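## Task

Take the white jar out of the crowded tray and end with it gripped firmly in the air, fingertips well under its lid, its base more than one jar height above the tops of the remaining jars, touching nothing else. Every other jar stays in the tray, the tray lies flat on the table, and no loose item besides the white jar and the tray is being gripped or squeezed at the end.

## Robot and tools

Robot: two xArm6 arms with parallel grippers, named left_arm and right_arm. The names are labels only: left_arm sits on the +y side of the scene. Bases are at left_arm (-0.048, +0.211, +0.365) m and right_arm (+0.044, -0.237, +0.365) m and are tilted. Mounting plates and a metal frame behind the arms are fixed obstacles.

Scene frame: origin on the tabletop midway between the arms, +x out across the table, +z up. Results report each gripper's end_effector_position (m) and end_effector_quat_wxyz in this frame, plus velocities. That point lies between the finger pads when closed, roughly 2 cm short of the fingertips; closing pushes the tips about 10 mm further along the gripper's +z. Gripper axes: fingers point along its +z, they open and close along its y. Reported hand positions can be off, more so when reaching far.

A row (used by both motion tools) is 14 numbers, each in [-1, 1]: dx, dy, dz, rx, ry, rz, opening for left_arm, then those seven for right_arm. Always send all 14 even if one arm stays put. dx..rz are an offset (not a pose) in that gripper's own axes, from its measured pose at the start of the action; 1.0 equals 0.6 m of travel or 180 degrees of turn; rx, ry, rz form a single rotation vector. opening is absolute, not an offset: +1 fully open (0.084 m), -1 closed.

execute_actions(actions): a list of actions. Each action is a list of up to 15 rows, one row per 1/30 s control step; if fewer rows are given, the last repeats to fill 15 steps (0.5 s per action). Every row in an action is measured from the pose at that action's start, not from the row before. For the first action of a call, the start is the pose in the latest result of this scene. An empty list just returns state and images. Results may include step readings, with HELD marking steps where an arm's command was held back.

move(target, speed, blocking): target is one 14-number row as above, offsets measured from the pose in the latest result showing one. Each gripper travels straight toward its target; both finish together, taking 0.5 to 10 s (cut off at 10 s). speed is the path top speed in m/s, 0.002 to 0.5, default 0.25; rotation up to twice that in rad/s. Openings are sent at the start. Paths ignore obstacles and the other arm; grippers lag, can drift, and can overshoot speed near full extension. Faster moves and targets set deeper past a contact push harder. blocking=false returns after 0.5 s while motion continues; until a result shows it ended, new moves and execute_actions are refused, so call wait or stop. The result adds a move: line with the ending (done, off_target, moving, held, fault) and limits (paced = the sent pose was clipped; held = a check blocked some steps, after which the arm may jump faster), and each gripper's distance from its target. If only one arm is named, the other finished at rest.

wait(seconds): 0 to 10; runs the scene with each arm keeping its last command; returns early if a running move ends. stop(): brakes a running move; needs room, more when fast; fingers keep moving. zoom_image(camera, region): camera is cam_head_left, cam_head_right, cam_high or cam_low (each 672x504); region [x0, y0, x1, y1] in pixels from the top-left, at most 504 by 504. read_manual(section) only gives licence text. finished_scene(scene) ends the given scene number for good; do it only when the goal holds steadily.

Controller behaviour: each step the commanded pose is clipped to within 70 mm and 16 degrees of the measured pose, then reached by damped IK with position given priority over orientation. Far targets need several actions; after an action the arm stops at its last clipped pose, so send the remainder next. Hand target lines show where each gripper is being driven now. A pose unreachable line names an arm whose command the clearance check altered. Elbows stop just before straight. Joint ranges (rad): waist ±6.283, shoulder -2.059 to 2.094, elbow -3.927 to 0.192, forearm roll ±6.283, wrist pitch -1.693 to 3.142, wrist roll ±6.283.

Gripping: grip_measured is the actual finger opening on the command scale. To hold, keep commanding an opening well under grip_measured; the bigger the gap, the firmer the squeeze (about 24 N per pad max for objects up to ~6 cm). Fast closing can press too hard and even spring the fingers open. Re-sending the read grip_measured still presses lightly; wider parts may slip.

Arm to hold still: in the first call of a reply send the offset back to its desired pose, zeros afterward, and the opening it should keep. An arm blocked by an object keeps pushing until given a new command.

Avoid: dropping or knocking anything off the table, tipping the tray, spilling other jars, arms colliding or pressing each other, hard slams. Contact torque at a joint's load limit (waist and shoulder 46, elbow and forearm roll 27.6, wrist pitch and wrist roll 18.4 N m, held weight included) triggers a torque fault: the arm backs off, freezes 10 s and drops the rest of the call. Holding loads heats motors; MOTOR HOT appears from 65 °C and at 80 °C an OVER-TEMPERATURE FAULT brakes the arm. Brief external tugs on held items or pushes on loose ones may occur.

Each tool is called after "Request:" as a command line: name --argument value for each argument, lists and objects as JSON in quotes; but a table of rows of numbers goes row by row, as --pt "numbers of a row", without its own name.

## Session

Request:
execute_actions --actions '[]'

Scene clock: 0.00 s.
left_arm: end_effector_position=(+0.6722, +0.5549, +0.2310) grip_measured=+1.00 end_effector_quat_wxyz=(+0.317, +0.670, +0.440, +0.507) end_effector_velocity=(-0.000, -0.001, -0.001) end_effector_angular_velocity=(-0.001, +0.001, -0.001) | right_arm: end_effector_position=(+0.4940, -0.5505, +0.3957) grip_measured=+1.00 end_effector_quat_wxyz=(+0.039, +0.935, -0.209, -0.285) end_effector_velocity=(+0.000, +0.000, +0.000) end_effector_angular_velocity=(+0.001, -0.000, +0.001)
Joint positions: left_arm=[ 0.495 -0.207 -0.995 -2.582  0.927  2.125  0.084] | right_arm=[ 0.314 -0.539 -1.133 -0.695  1.825 -5.529  0.084]
Joint velocities: left_arm=[-0.001  0.001  0.001 -0.001  0.     0.001 -0.   ] | right_arm=[ 0.     0.    -0.     0.    -0.    -0.001  0.   ]
Hand target (left_arm): +0.672, +0.555, +0.231; +0.317, +0.670, +0.440, +0.507
Hand target (right_arm): +0.494, -0.550, +0.396; +0.039, +0.935, -0.209, -0.285

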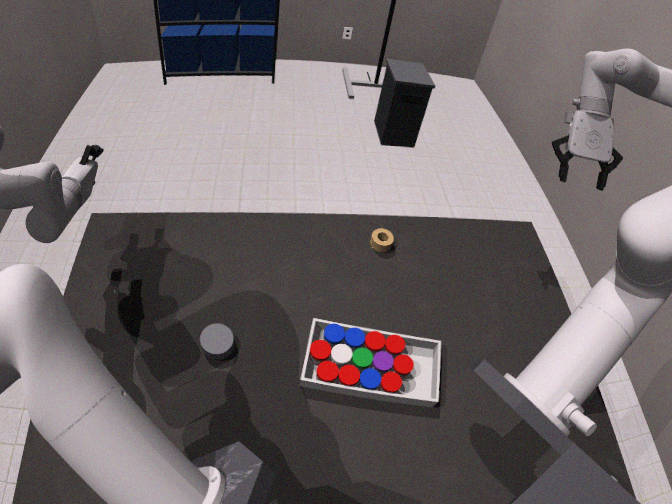

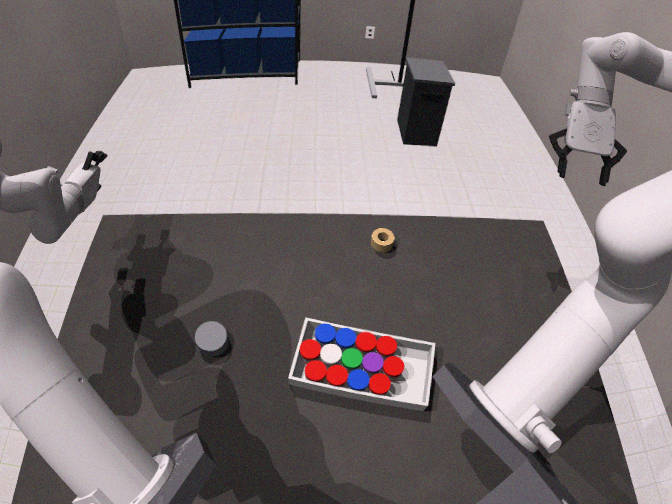

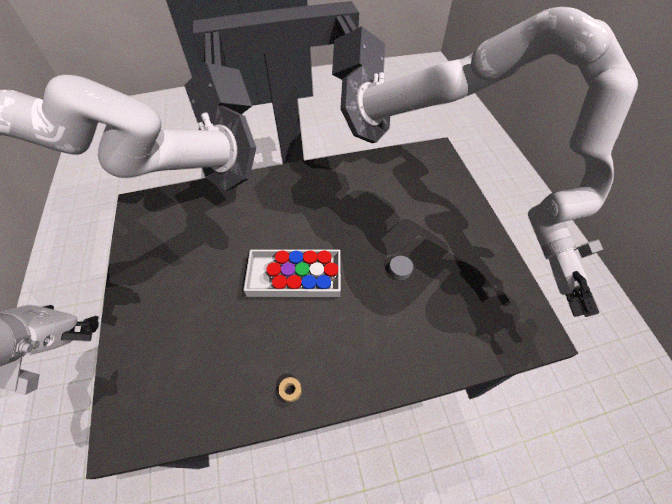

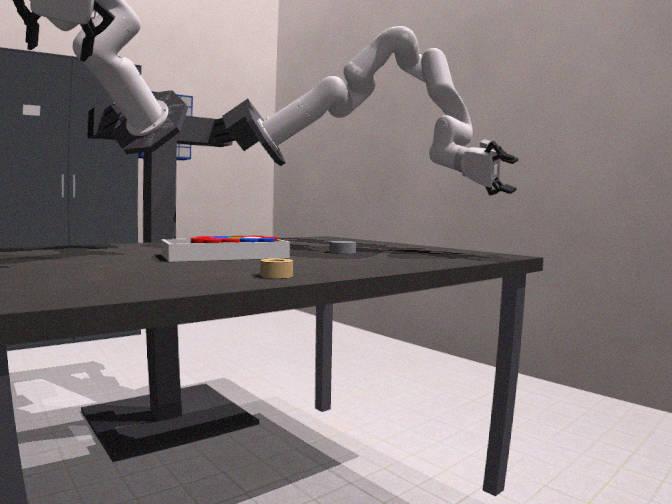

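Request:
zoom_image --camera "cam_head_left" --region '[290,300,450,420]'

Request:
zoom_image --camera "cam_low" --region '[150,215,310,285]'

Request:
zoom_image --camera "cam_high" --region '[235,235,355,310]'

Region (290, 300, 450, 420) of cam_head_left's 672x504 image, scaled by 3.150, with more detail than that image has; it fills the top 378 rows of this view, and the rest is white.

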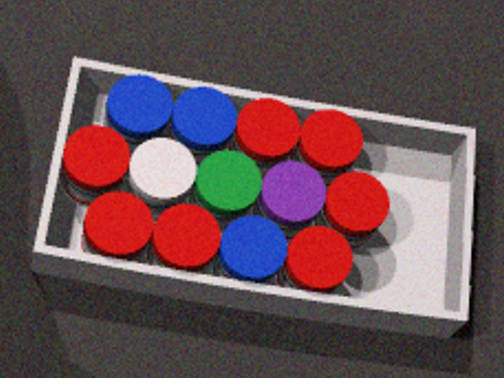

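Region (150, 215, 310, 285) of cam_low's 672x504 image, scaled by 3.150, with more detail than that image has; it fills the top 220 rows of this view, and the rest is white.

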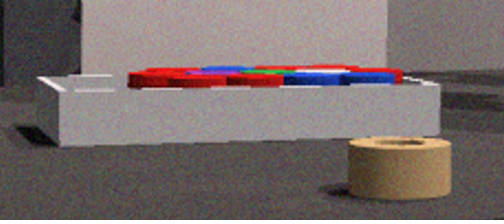

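Region (235, 235, 355, 310) of cam_high's 672x504 image, scaled by 4.200, with more detail than that image has; it fills the top 315 rows of this view, and the rest is white.

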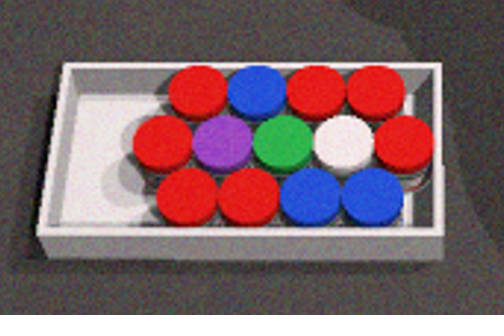

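Request:
move --target '[0,0,0,0,0,0,1,-0.313,-0.695,0.475,0.168,0.106,0.403,0.5]' --speed 0.35

Scene clock: 13.53 s.
left_arm: end_effector_position=(+0.6722, +0.5549, +0.2310) grip_measured=+1.00 end_effector_quat_wxyz=(+0.317, +0.670, +0.440, +0.507) end_effector_velocity=(+0.000, -0.000, +0.000) end_effector_angular_velocity=(+0.001, -0.001, -0.000) | right_arm: end_effector_position=(+0.3495, -0.0784, +0.1777) grip_measured=+0.49 end_effector_quat_wxyz=(-0.002, +0.643, -0.766, -0.003) end_effector_velocity=(-0.000, +0.002, -0.002) end_effector_angular_velocity=(-0.008, -0.005, -0.003)
Joint positions: left_arm=[ 0.495 -0.207 -0.995 -2.582  0.927  2.125  0.084] | right_arm=[ 0.671  0.59  -0.728 -1.542  0.979 -2.489  0.065]
Joint velocities: left_arm=[-0.001 -0.    -0.    -0.    -0.     0.001  0.   ] | right_arm=[ 0.005  0.015 -0.01   0.     0.01   0.01  -0.   ]
Hand target (left_arm): +0.672, +0.555, +0.231; +0.317, +0.670, +0.440, +0.507
Hand target (right_arm): +0.349, -0.078, +0.177; +0.002, -0.643, +0.766, +0.003
Off the commanded pose (left_arm): 0.000 m, 0 deg.
Off the commanded pose (right_arm): 0.004 m, 0 deg.
move: off_target (right_arm); limits=paced

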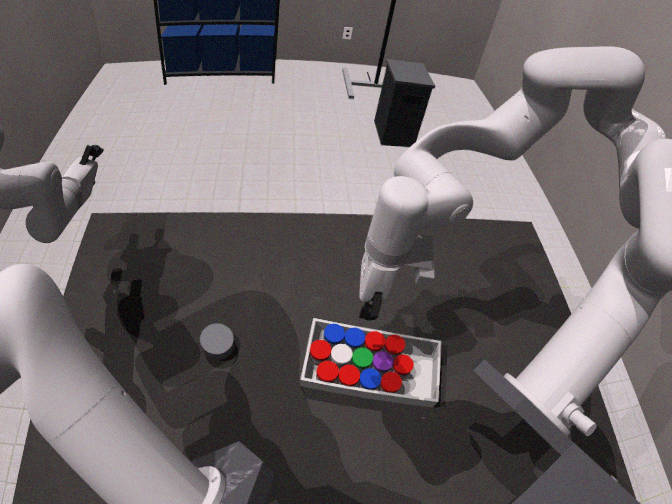

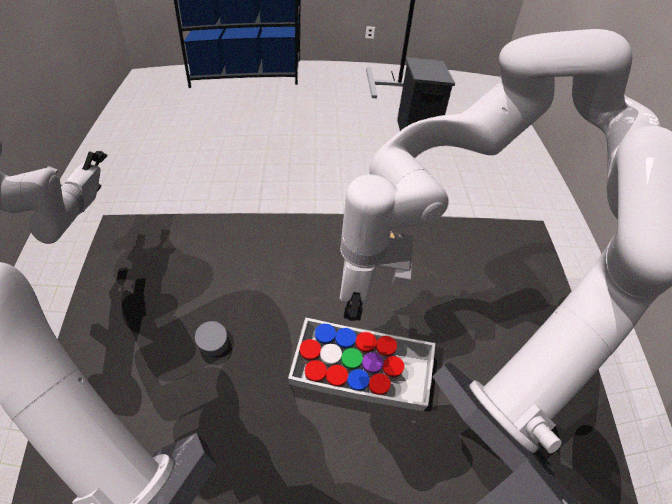

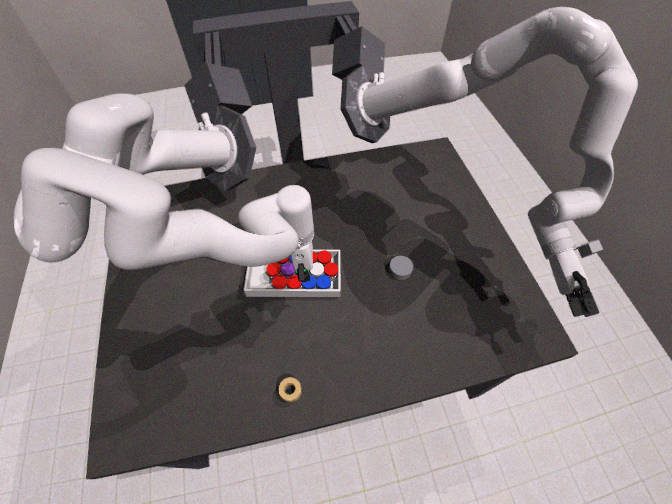

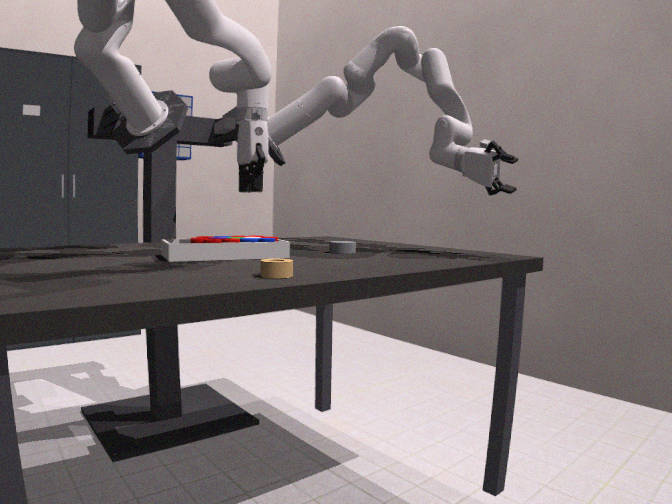

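Request:
move --target '[0,0,0,0,0,0,1,0,0.075,0.155,0,0,0,0.5]'

Request:
zoom_image --camera "cam_head_left" --region '[290,300,450,420]'

Request:
zoom_image --camera "cam_low" --region '[150,185,310,285]'

Request:
zoom_image --camera "cam_high" --region '[235,235,355,310]'

Scene clock: 19.53 s.
left_arm: end_effector_position=(+0.6722, +0.5549, +0.2310) grip_measured=+1.00 end_effector_quat_wxyz=(+0.317, +0.670, +0.440, +0.507) end_effector_velocity=(-0.000, +0.000, -0.000) end_effector_angular_velocity=(-0.000, +0.001, +0.001) | right_arm: end_effector_position=(+0.3051, -0.0701, +0.0851) grip_measured=+0.49 end_effector_quat_wxyz=(-0.002, +0.642, -0.766, -0.004) end_effector_velocity=(-0.002, -0.000, -0.002) end_effector_angular_velocity=(-0.001, +0.001, +0.003)
Joint positions: left_arm=[ 0.495 -0.207 -0.995 -2.582  0.927  2.125  0.084] | right_arm=[ 0.482  0.862 -0.838 -1.841  0.987 -2.294  0.065]
Joint velocities: left_arm=[ 0.001  0.     0.    -0.001 -0.    -0.     0.   ] | right_arm=[-0.004  0.008 -0.002 -0.006  0.001  0.003  0.   ]
Hand target (left_arm): +0.672, +0.555, +0.231; +0.317, +0.670, +0.440, +0.507
Hand target (right_arm): +0.305, -0.070, +0.085; +0.002, -0.643, +0.766, +0.004
Off the commanded pose (left_arm): 0.000 m, 0 deg.
Off the commanded pose (right_arm): 0.000 m, 0 deg.
move: done

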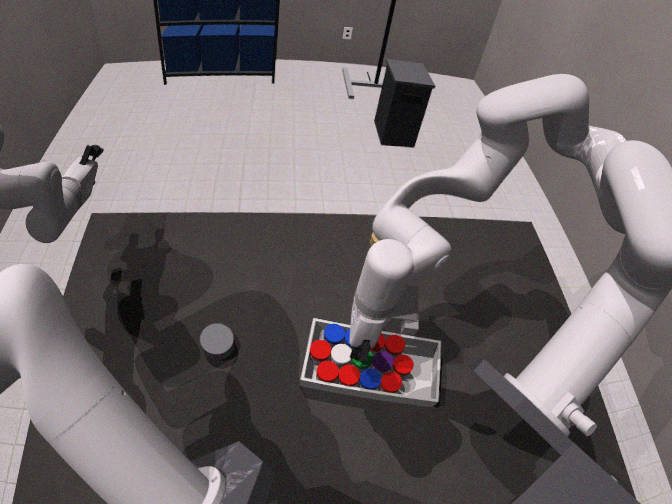

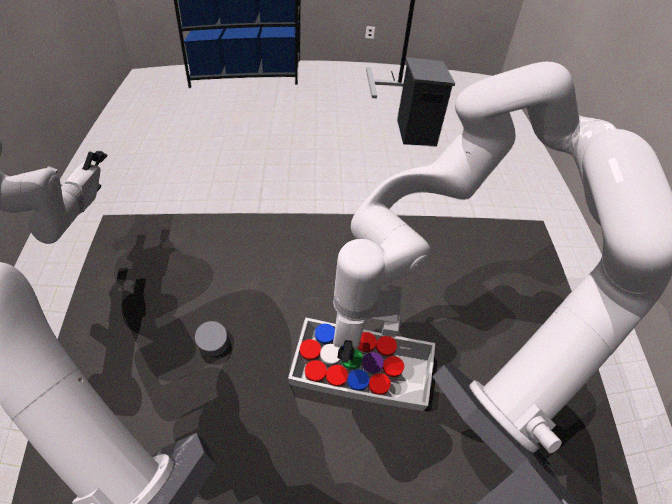

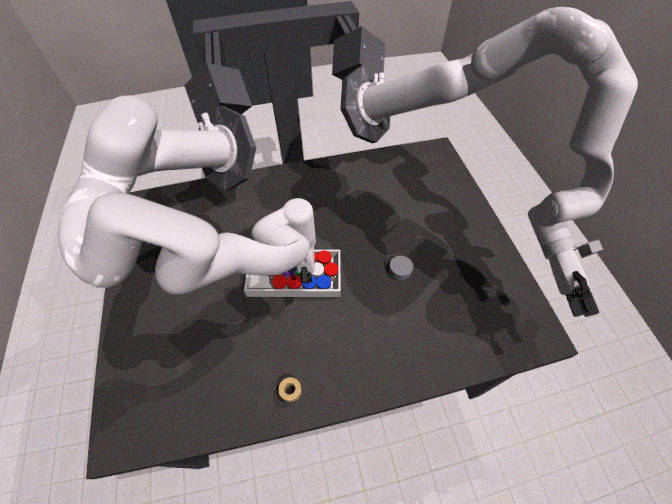

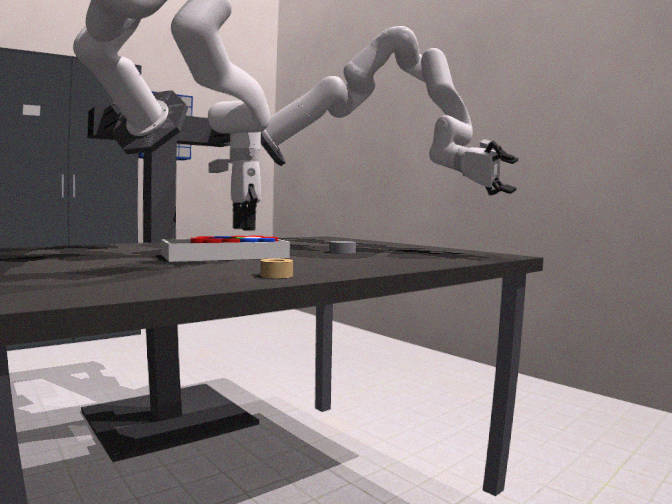

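Region (290, 300, 450, 420) of cam_head_left's 672x504 image, scaled by 3.150, with more detail than that image has; it fills the top 378 rows of this view, and the rest is white.

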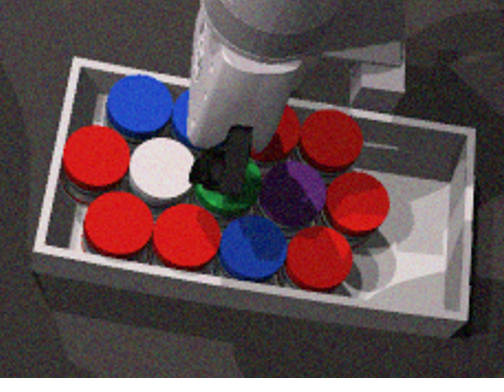

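Region (150, 185, 310, 285) of cam_low's 672x504 image, scaled by 3.150, with more detail than that image has; it fills the top 315 rows of this view, and the rest is white.

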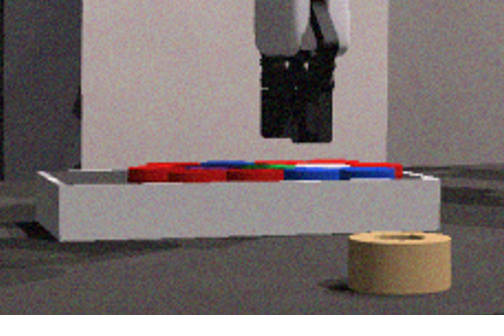

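Region (235, 235, 355, 310) of cam_high's 672x504 image, scaled by 4.200, with more detail than that image has; it fills the top 315 rows of this view, and the rest is white.

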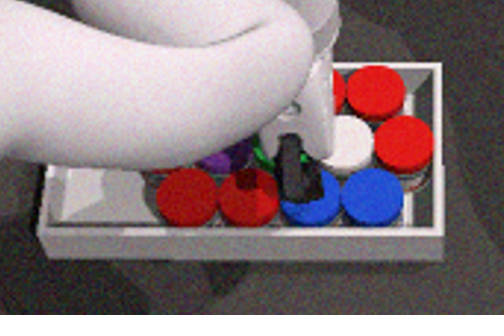

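Request:
move --target '[0,0,0,0,0,0,1,-0.012,0.028,0.028,0,0,0.01,0.5]'

Request:
zoom_image --camera "cam_head_left" --region '[290,300,450,420]'

Request:
zoom_image --camera "cam_low" --region '[150,185,310,285]'

Request:
zoom_image --camera "cam_high" --region '[235,235,355,310]'

Scene clock: 24.80 s.
left_arm: end_effector_position=(+0.6722, +0.5549, +0.2310) grip_measured=+1.00 end_effector_quat_wxyz=(+0.317, +0.670, +0.440, +0.507) end_effector_velocity=(+0.000, -0.000, +0.000) end_effector_angular_velocity=(-0.001, -0.000, -0.000) | right_arm: end_effector_position=(+0.2901, -0.0601, +0.0686) grip_measured=+0.49 end_effector_quat_wxyz=(+0.002, -0.630, +0.776, +0.004) end_effector_velocity=(-0.001, +0.001, -0.001) end_effector_angular_velocity=(+0.000, -0.001, -0.003)
Joint positions: left_arm=[ 0.495 -0.207 -0.995 -2.582  0.927  2.125  0.084] | right_arm=[ 0.466  0.944 -0.884 -1.88   0.998 -2.221  0.065]
Joint velocities: left_arm=[-0.001 -0.     0.001 -0.001 -0.     0.     0.   ] | right_arm=[-0.001  0.007 -0.005 -0.004  0.001  0.006  0.   ]
Hand target (left_arm): +0.672, +0.555, +0.231; +0.317, +0.670, +0.440, +0.507
Hand target (right_arm): +0.290, -0.060, +0.068; +0.002, -0.630, +0.776, +0.004
Off the commanded pose (left_arm): 0.000 m, 0 deg.
Off the commanded pose (right_arm): 0.000 m, 0 deg.
move: done

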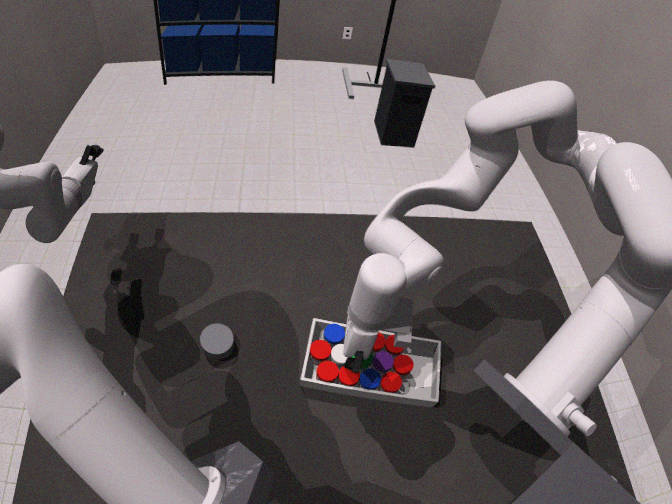

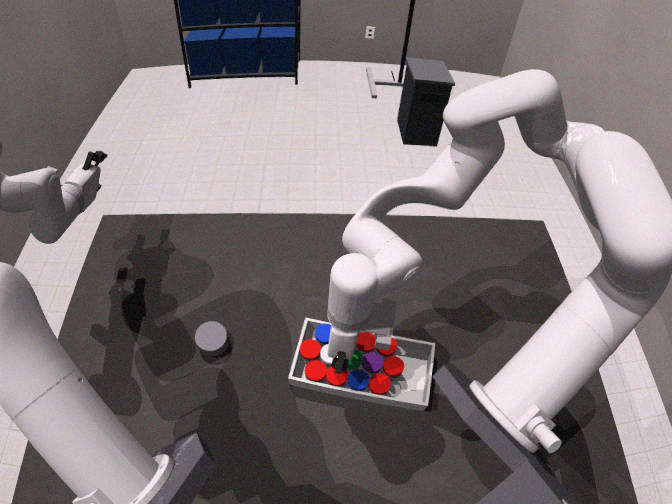

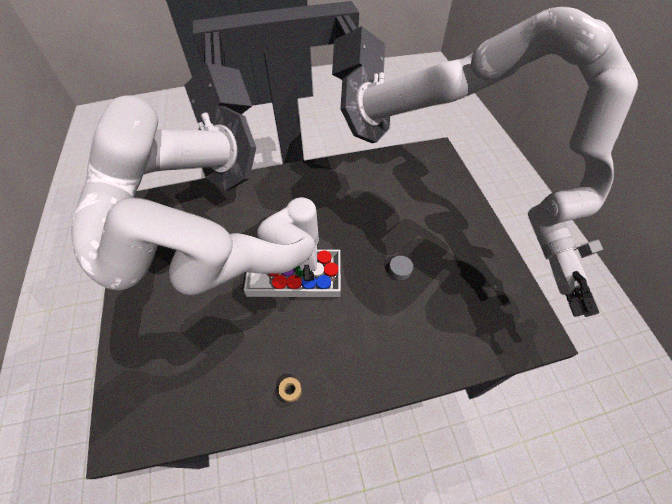

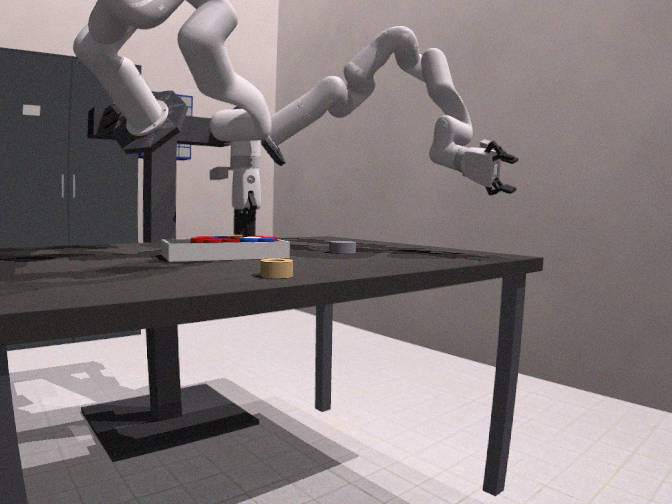

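Region (290, 300, 450, 420) of cam_head_left's 672x504 image, scaled by 3.150, with more detail than that image has; it fills the top 378 rows of this view, and the rest is white.

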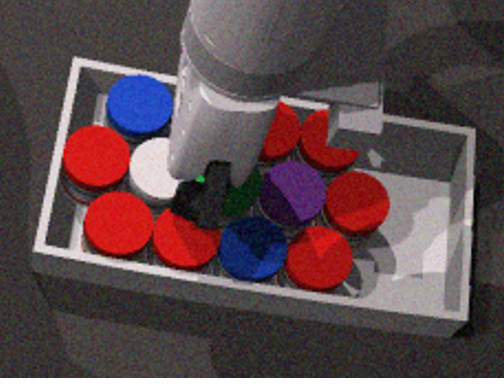

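Region (150, 185, 310, 285) of cam_low's 672x504 image, scaled by 3.150, with more detail than that image has; it fills the top 315 rows of this view, and the rest is white.

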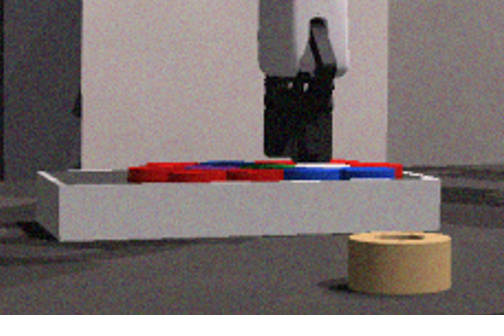

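Region (235, 235, 355, 310) of cam_high's 672x504 image, scaled by 4.200, with more detail than that image has; it fills the top 315 rows of this view, and the rest is white.

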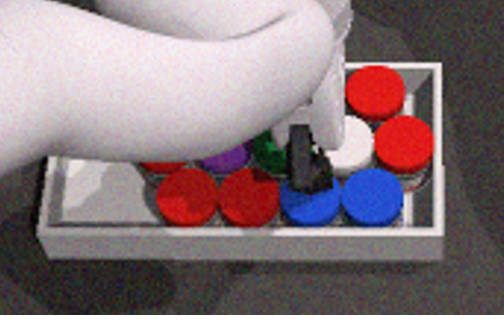

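Request:
move --target '[0,0,0,0,0,0,1,0,0.002,0.015,0,0,0,0.5]' --speed 0.015

Request:
move --target '[0,0,0,0,0,0,1,0.03,0,0.004,0,0,0,0.5]' --speed 0.03

Request:
zoom_image --camera "cam_head_left" --region '[290,300,450,420]'

Scene clock: 29.20 s.
left_arm: end_effector_position=(+0.6722, +0.5549, +0.2310) grip_measured=+1.00 end_effector_quat_wxyz=(+0.317, +0.670, +0.440, +0.507) end_effector_velocity=(+0.000, +0.000, +0.000) end_effector_angular_velocity=(+0.001, +0.000, +0.000) | right_arm: end_effector_position=(+0.2890, -0.0591, +0.0622) grip_measured=+0.51 end_effector_quat_wxyz=(+0.004, -0.631, +0.775, +0.004) end_effector_velocity=(+0.000, +0.002, -0.001) end_effector_angular_velocity=(+0.004, -0.003, +0.002)
Joint positions: left_arm=[ 0.495 -0.207 -0.995 -2.582  0.927  2.125  0.084] | right_arm=[ 0.451  0.96  -0.896 -1.901  1.    -2.217  0.065]
Joint velocities: left_arm=[ 0.001 -0.    -0.001  0.    -0.     0.     0.   ] | right_arm=[-0.001  0.007 -0.007 -0.006 -0.001  0.     0.001]
Hand target (left_arm): +0.672, +0.555, +0.231; +0.317, +0.670, +0.440, +0.507
Hand target (right_arm): +0.289, -0.060, +0.060; +0.002, -0.630, +0.776, +0.004
Off the commanded pose (left_arm): 0.000 m, 0 deg.
Off the commanded pose (right_arm): 0.003 m, 0 deg.
move: done

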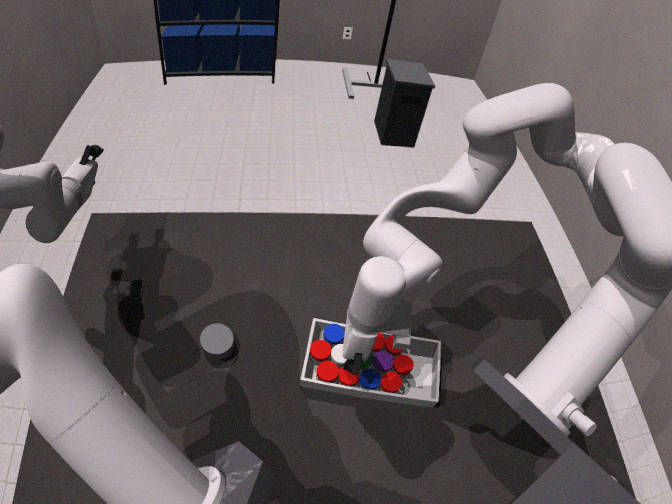

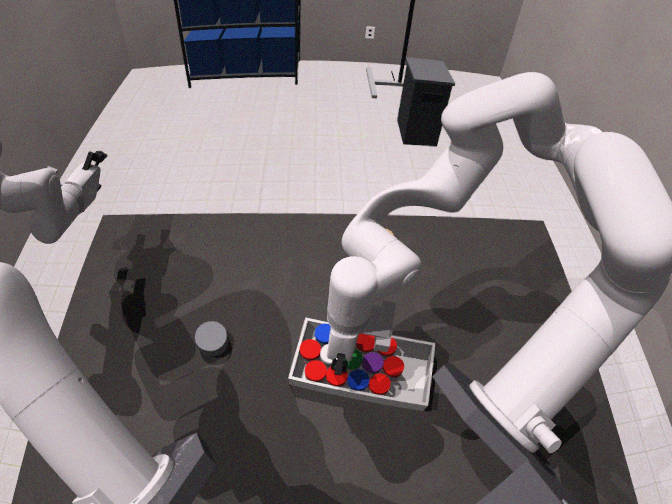

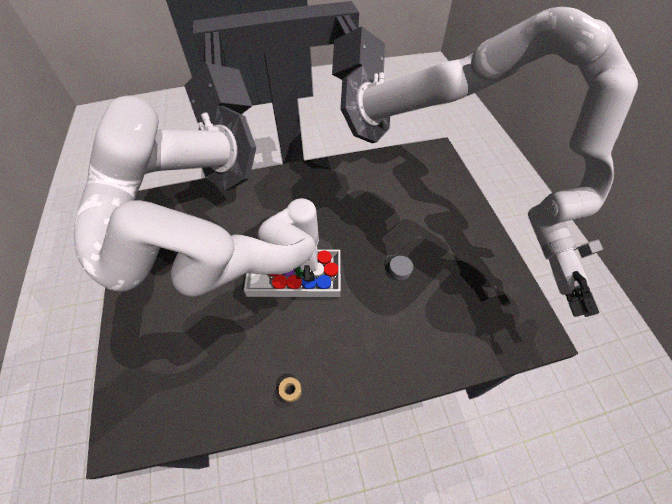

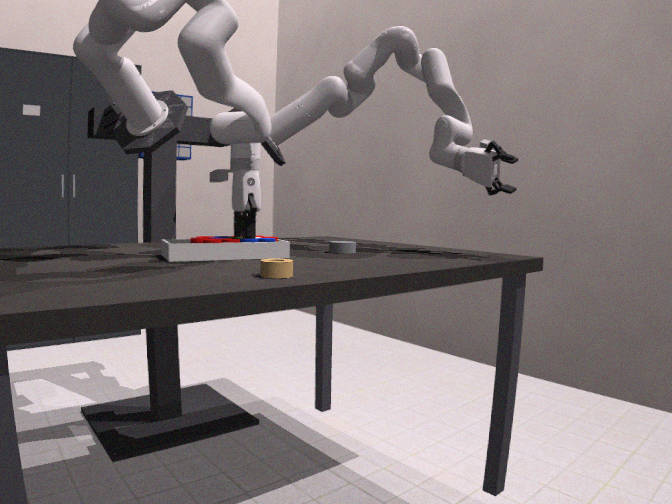

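Scene clock: 30.13 s.
left_arm: end_effector_position=(+0.6722, +0.5549, +0.2310) grip_measured=+1.00 end_effector_quat_wxyz=(+0.317, +0.670, +0.440, +0.507) end_effector_velocity=(-0.000, -0.000, -0.000) end_effector_angular_velocity=(+0.002, +0.001, -0.002) | right_arm: end_effector_position=(+0.2860, -0.0727, +0.0625) grip_measured=+0.51 end_effector_quat_wxyz=(+0.008, -0.633, +0.774, +0.007) end_effector_velocity=(-0.000, -0.001, -0.000) end_effector_angular_velocity=(-0.002, -0.002, +0.001)
Joint positions: left_arm=[ 0.495 -0.207 -0.995 -2.582  0.927  2.125  0.084] | right_arm=[ 0.423  0.925 -0.848 -1.946  1.001 -2.203  0.065]
Joint velocities: left_arm=[ 0.     0.     0.001  0.001 -0.     0.002  0.   ] | right_arm=[-0.001 -0.002  0.004 -0.002  0.003  0.001  0.   ]
Hand target (left_arm): +0.672, +0.555, +0.231; +0.317, +0.670, +0.440, +0.507
Hand target (right_arm): +0.285, -0.077, +0.060; +0.004, -0.631, +0.775, +0.004
Off the commanded pose (left_arm): 0.000 m, 0 deg.
Off the commanded pose (right_arm): 0.005 m, 1 deg.
move: off_target (right_arm)

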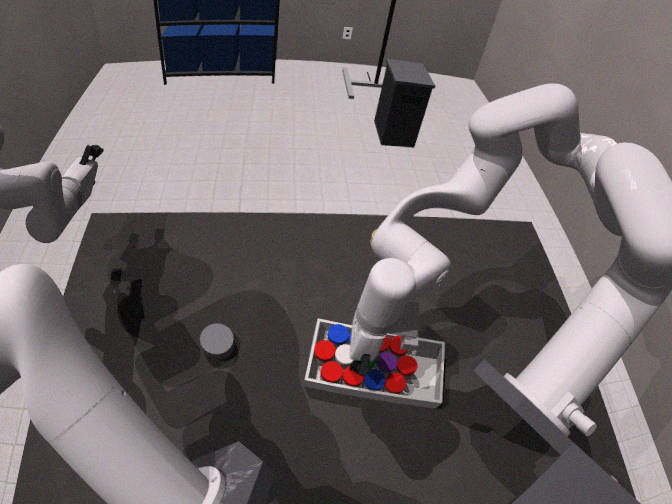

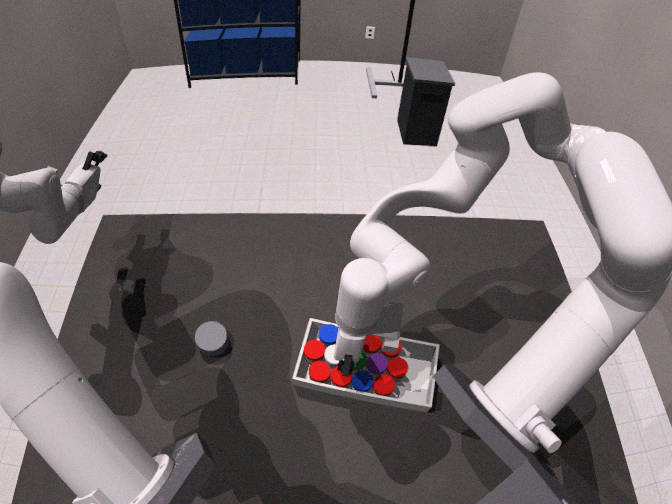

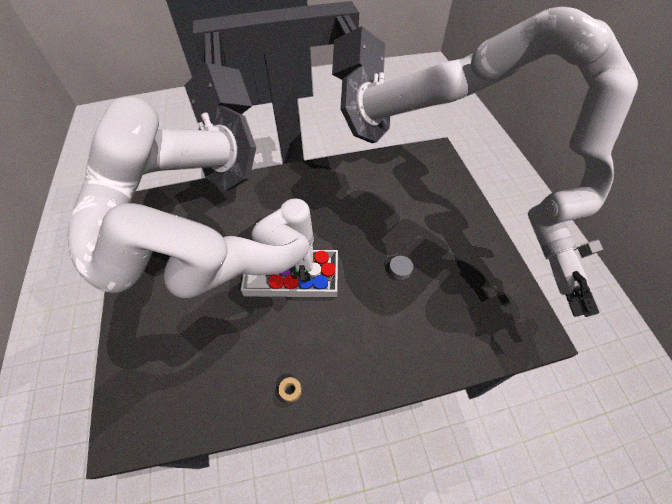

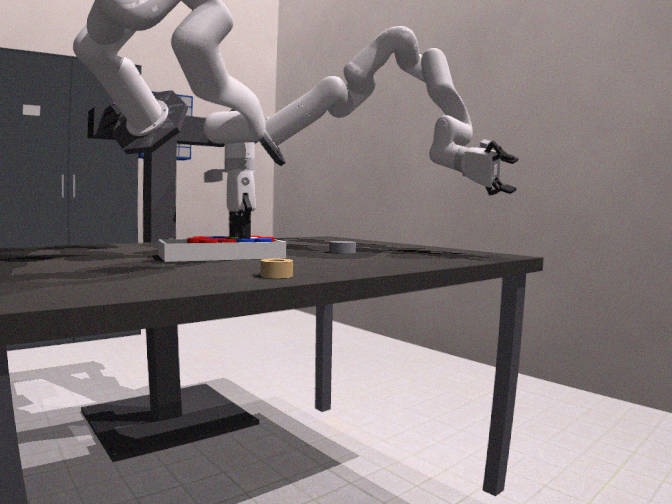

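Region (290, 300, 450, 420) of cam_head_left's 672x504 image, scaled by 3.150, with more detail than that image has; it fills the top 378 rows of this view, and the rest is white.

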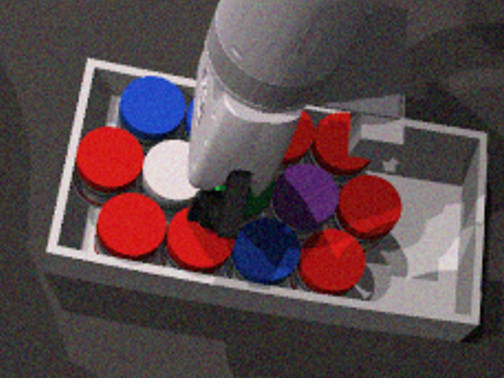

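Request:
move --target '[0,0,0,0,0,0,0.5,0,0,-0.04,0,0.005,0,0.5]'

Request:
move --target '[-0.965,0.083,-0.57,0.386,-0.133,-0.055,0.5,0.355,0.003,0,0,0,0,0.5]' --speed 0.3

Scene clock: 40.50 s.
left_arm: end_effector_position=(+0.6722, +0.5549, +0.2310) grip_measured=+0.49 end_effector_quat_wxyz=(+0.317, +0.670, +0.440, +0.507) end_effector_velocity=(-0.000, +0.001, -0.001) end_effector_angular_velocity=(+0.001, +0.001, +0.003) | right_arm: end_effector_position=(+0.2858, -0.0732, +0.0862) grip_measured=+0.49 end_effector_quat_wxyz=(+0.002, -0.633, +0.774, +0.002) end_effector_velocity=(+0.001, +0.001, +0.002) end_effector_angular_velocity=(+0.001, -0.001, -0.001)
Joint positions: left_arm=[ 0.495 -0.207 -0.995 -2.582  0.927  2.125  0.065] | right_arm=[ 0.492  0.881 -0.808 -1.86   1.004 -2.214  0.065]
Joint velocities: left_arm=[ 0.002  0.001 -0.001 -0.002 -0.     0.     0.   ] | right_arm=[ 0.007 -0.005  0.002  0.006 -0.001 -0.001  0.   ]
Hand target (left_arm): +0.672, +0.555, +0.231; +0.317, +0.670, +0.440, +0.507
Hand target (right_arm): +0.286, -0.073, +0.087; +0.002, -0.633, +0.774, +0.002
Off the commanded pose (left_arm): 0.000 m, 0 deg.
Off the commanded pose (right_arm): 0.000 m, 0 deg.
move: done

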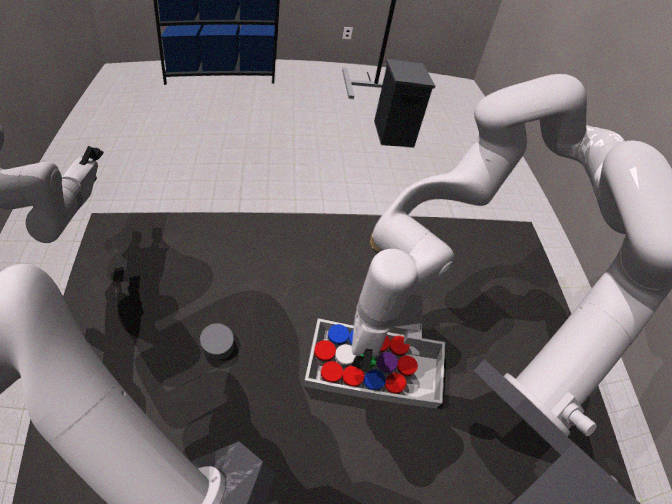

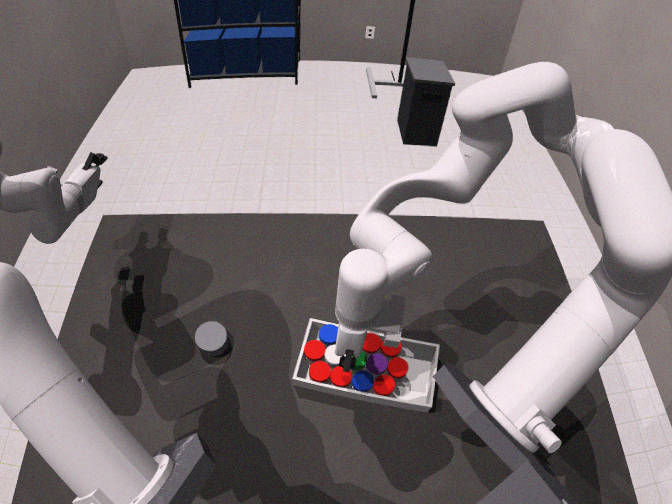

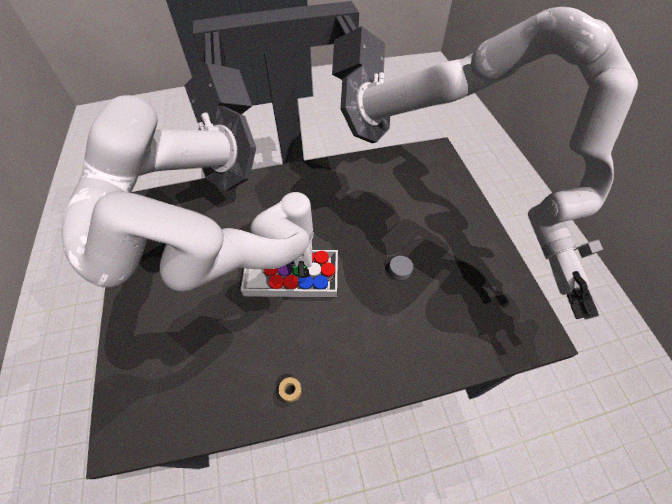

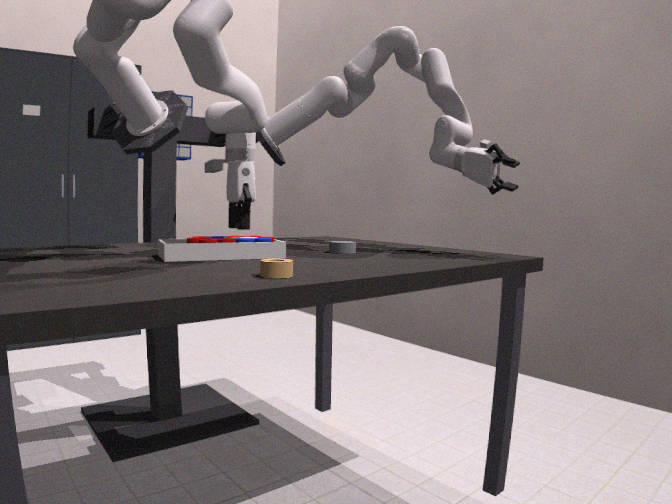

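Scene clock: 43.37 s.
left_arm: end_effector_position=(+0.2994, +0.0020, +0.1377) grip_measured=+0.49 end_effector_quat_wxyz=(-0.002, +0.777, +0.629, +0.003) end_effector_velocity=(-0.002, -0.003, -0.001) end_effector_angular_velocity=(+0.001, +0.006, -0.005) | right_arm: end_effector_position=(+0.2424, -0.2821, +0.0855) grip_measured=+0.49 end_effector_quat_wxyz=(+0.002, -0.633, +0.774, +0.001) end_effector_velocity=(-0.000, -0.001, +0.000) end_effector_angular_velocity=(+0.001, +0.000, +0.000)
Joint positions: left_arm=[-0.547  0.651 -0.913 -4.707  0.969  2.894  0.065] | right_arm=[-0.115  0.304 -0.268 -2.437  1.014 -2.27   0.065]
Joint velocities: left_arm=[-0.002  0.011 -0.008 -0.007 -0.001  0.005  0.   ] | right_arm=[-0.004 -0.003  0.001 -0.003 -0.002 -0.001  0.   ]
Hand target (left_arm): +0.299, +0.002, +0.138; -0.002, +0.777, +0.629, +0.002
Hand target (right_arm): +0.242, -0.282, +0.086; +0.002, -0.633, +0.774, +0.001
Off the commanded pose (left_arm): 0.003 m, 0 deg.
Off the commanded pose (right_arm): 0.001 m, 0 deg.
move: done

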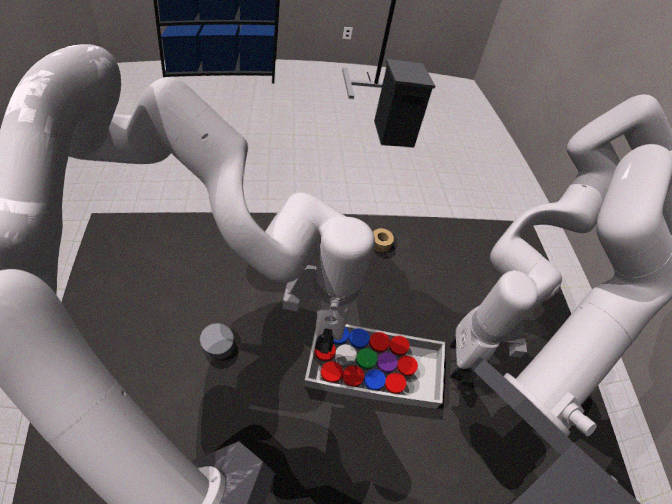

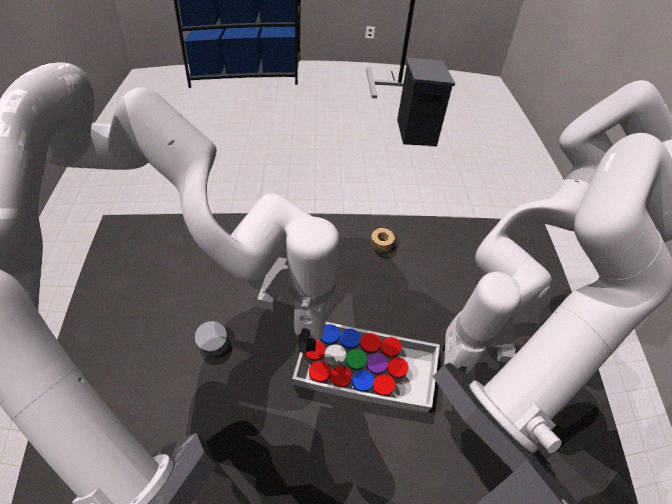

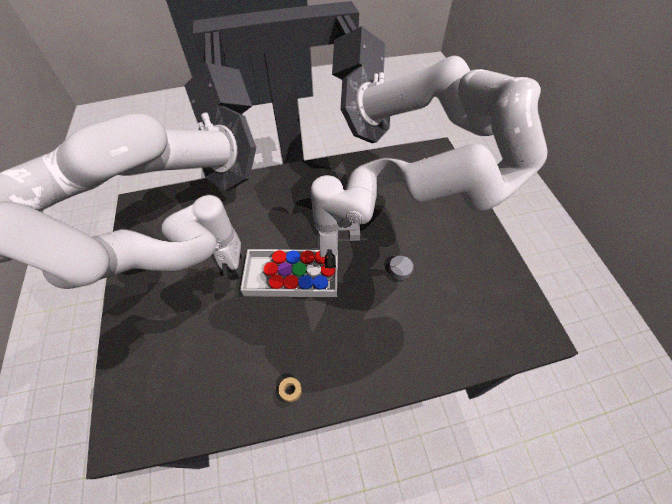

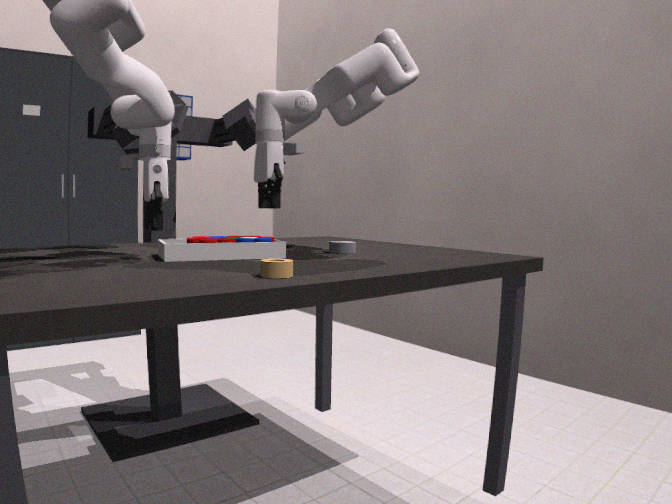

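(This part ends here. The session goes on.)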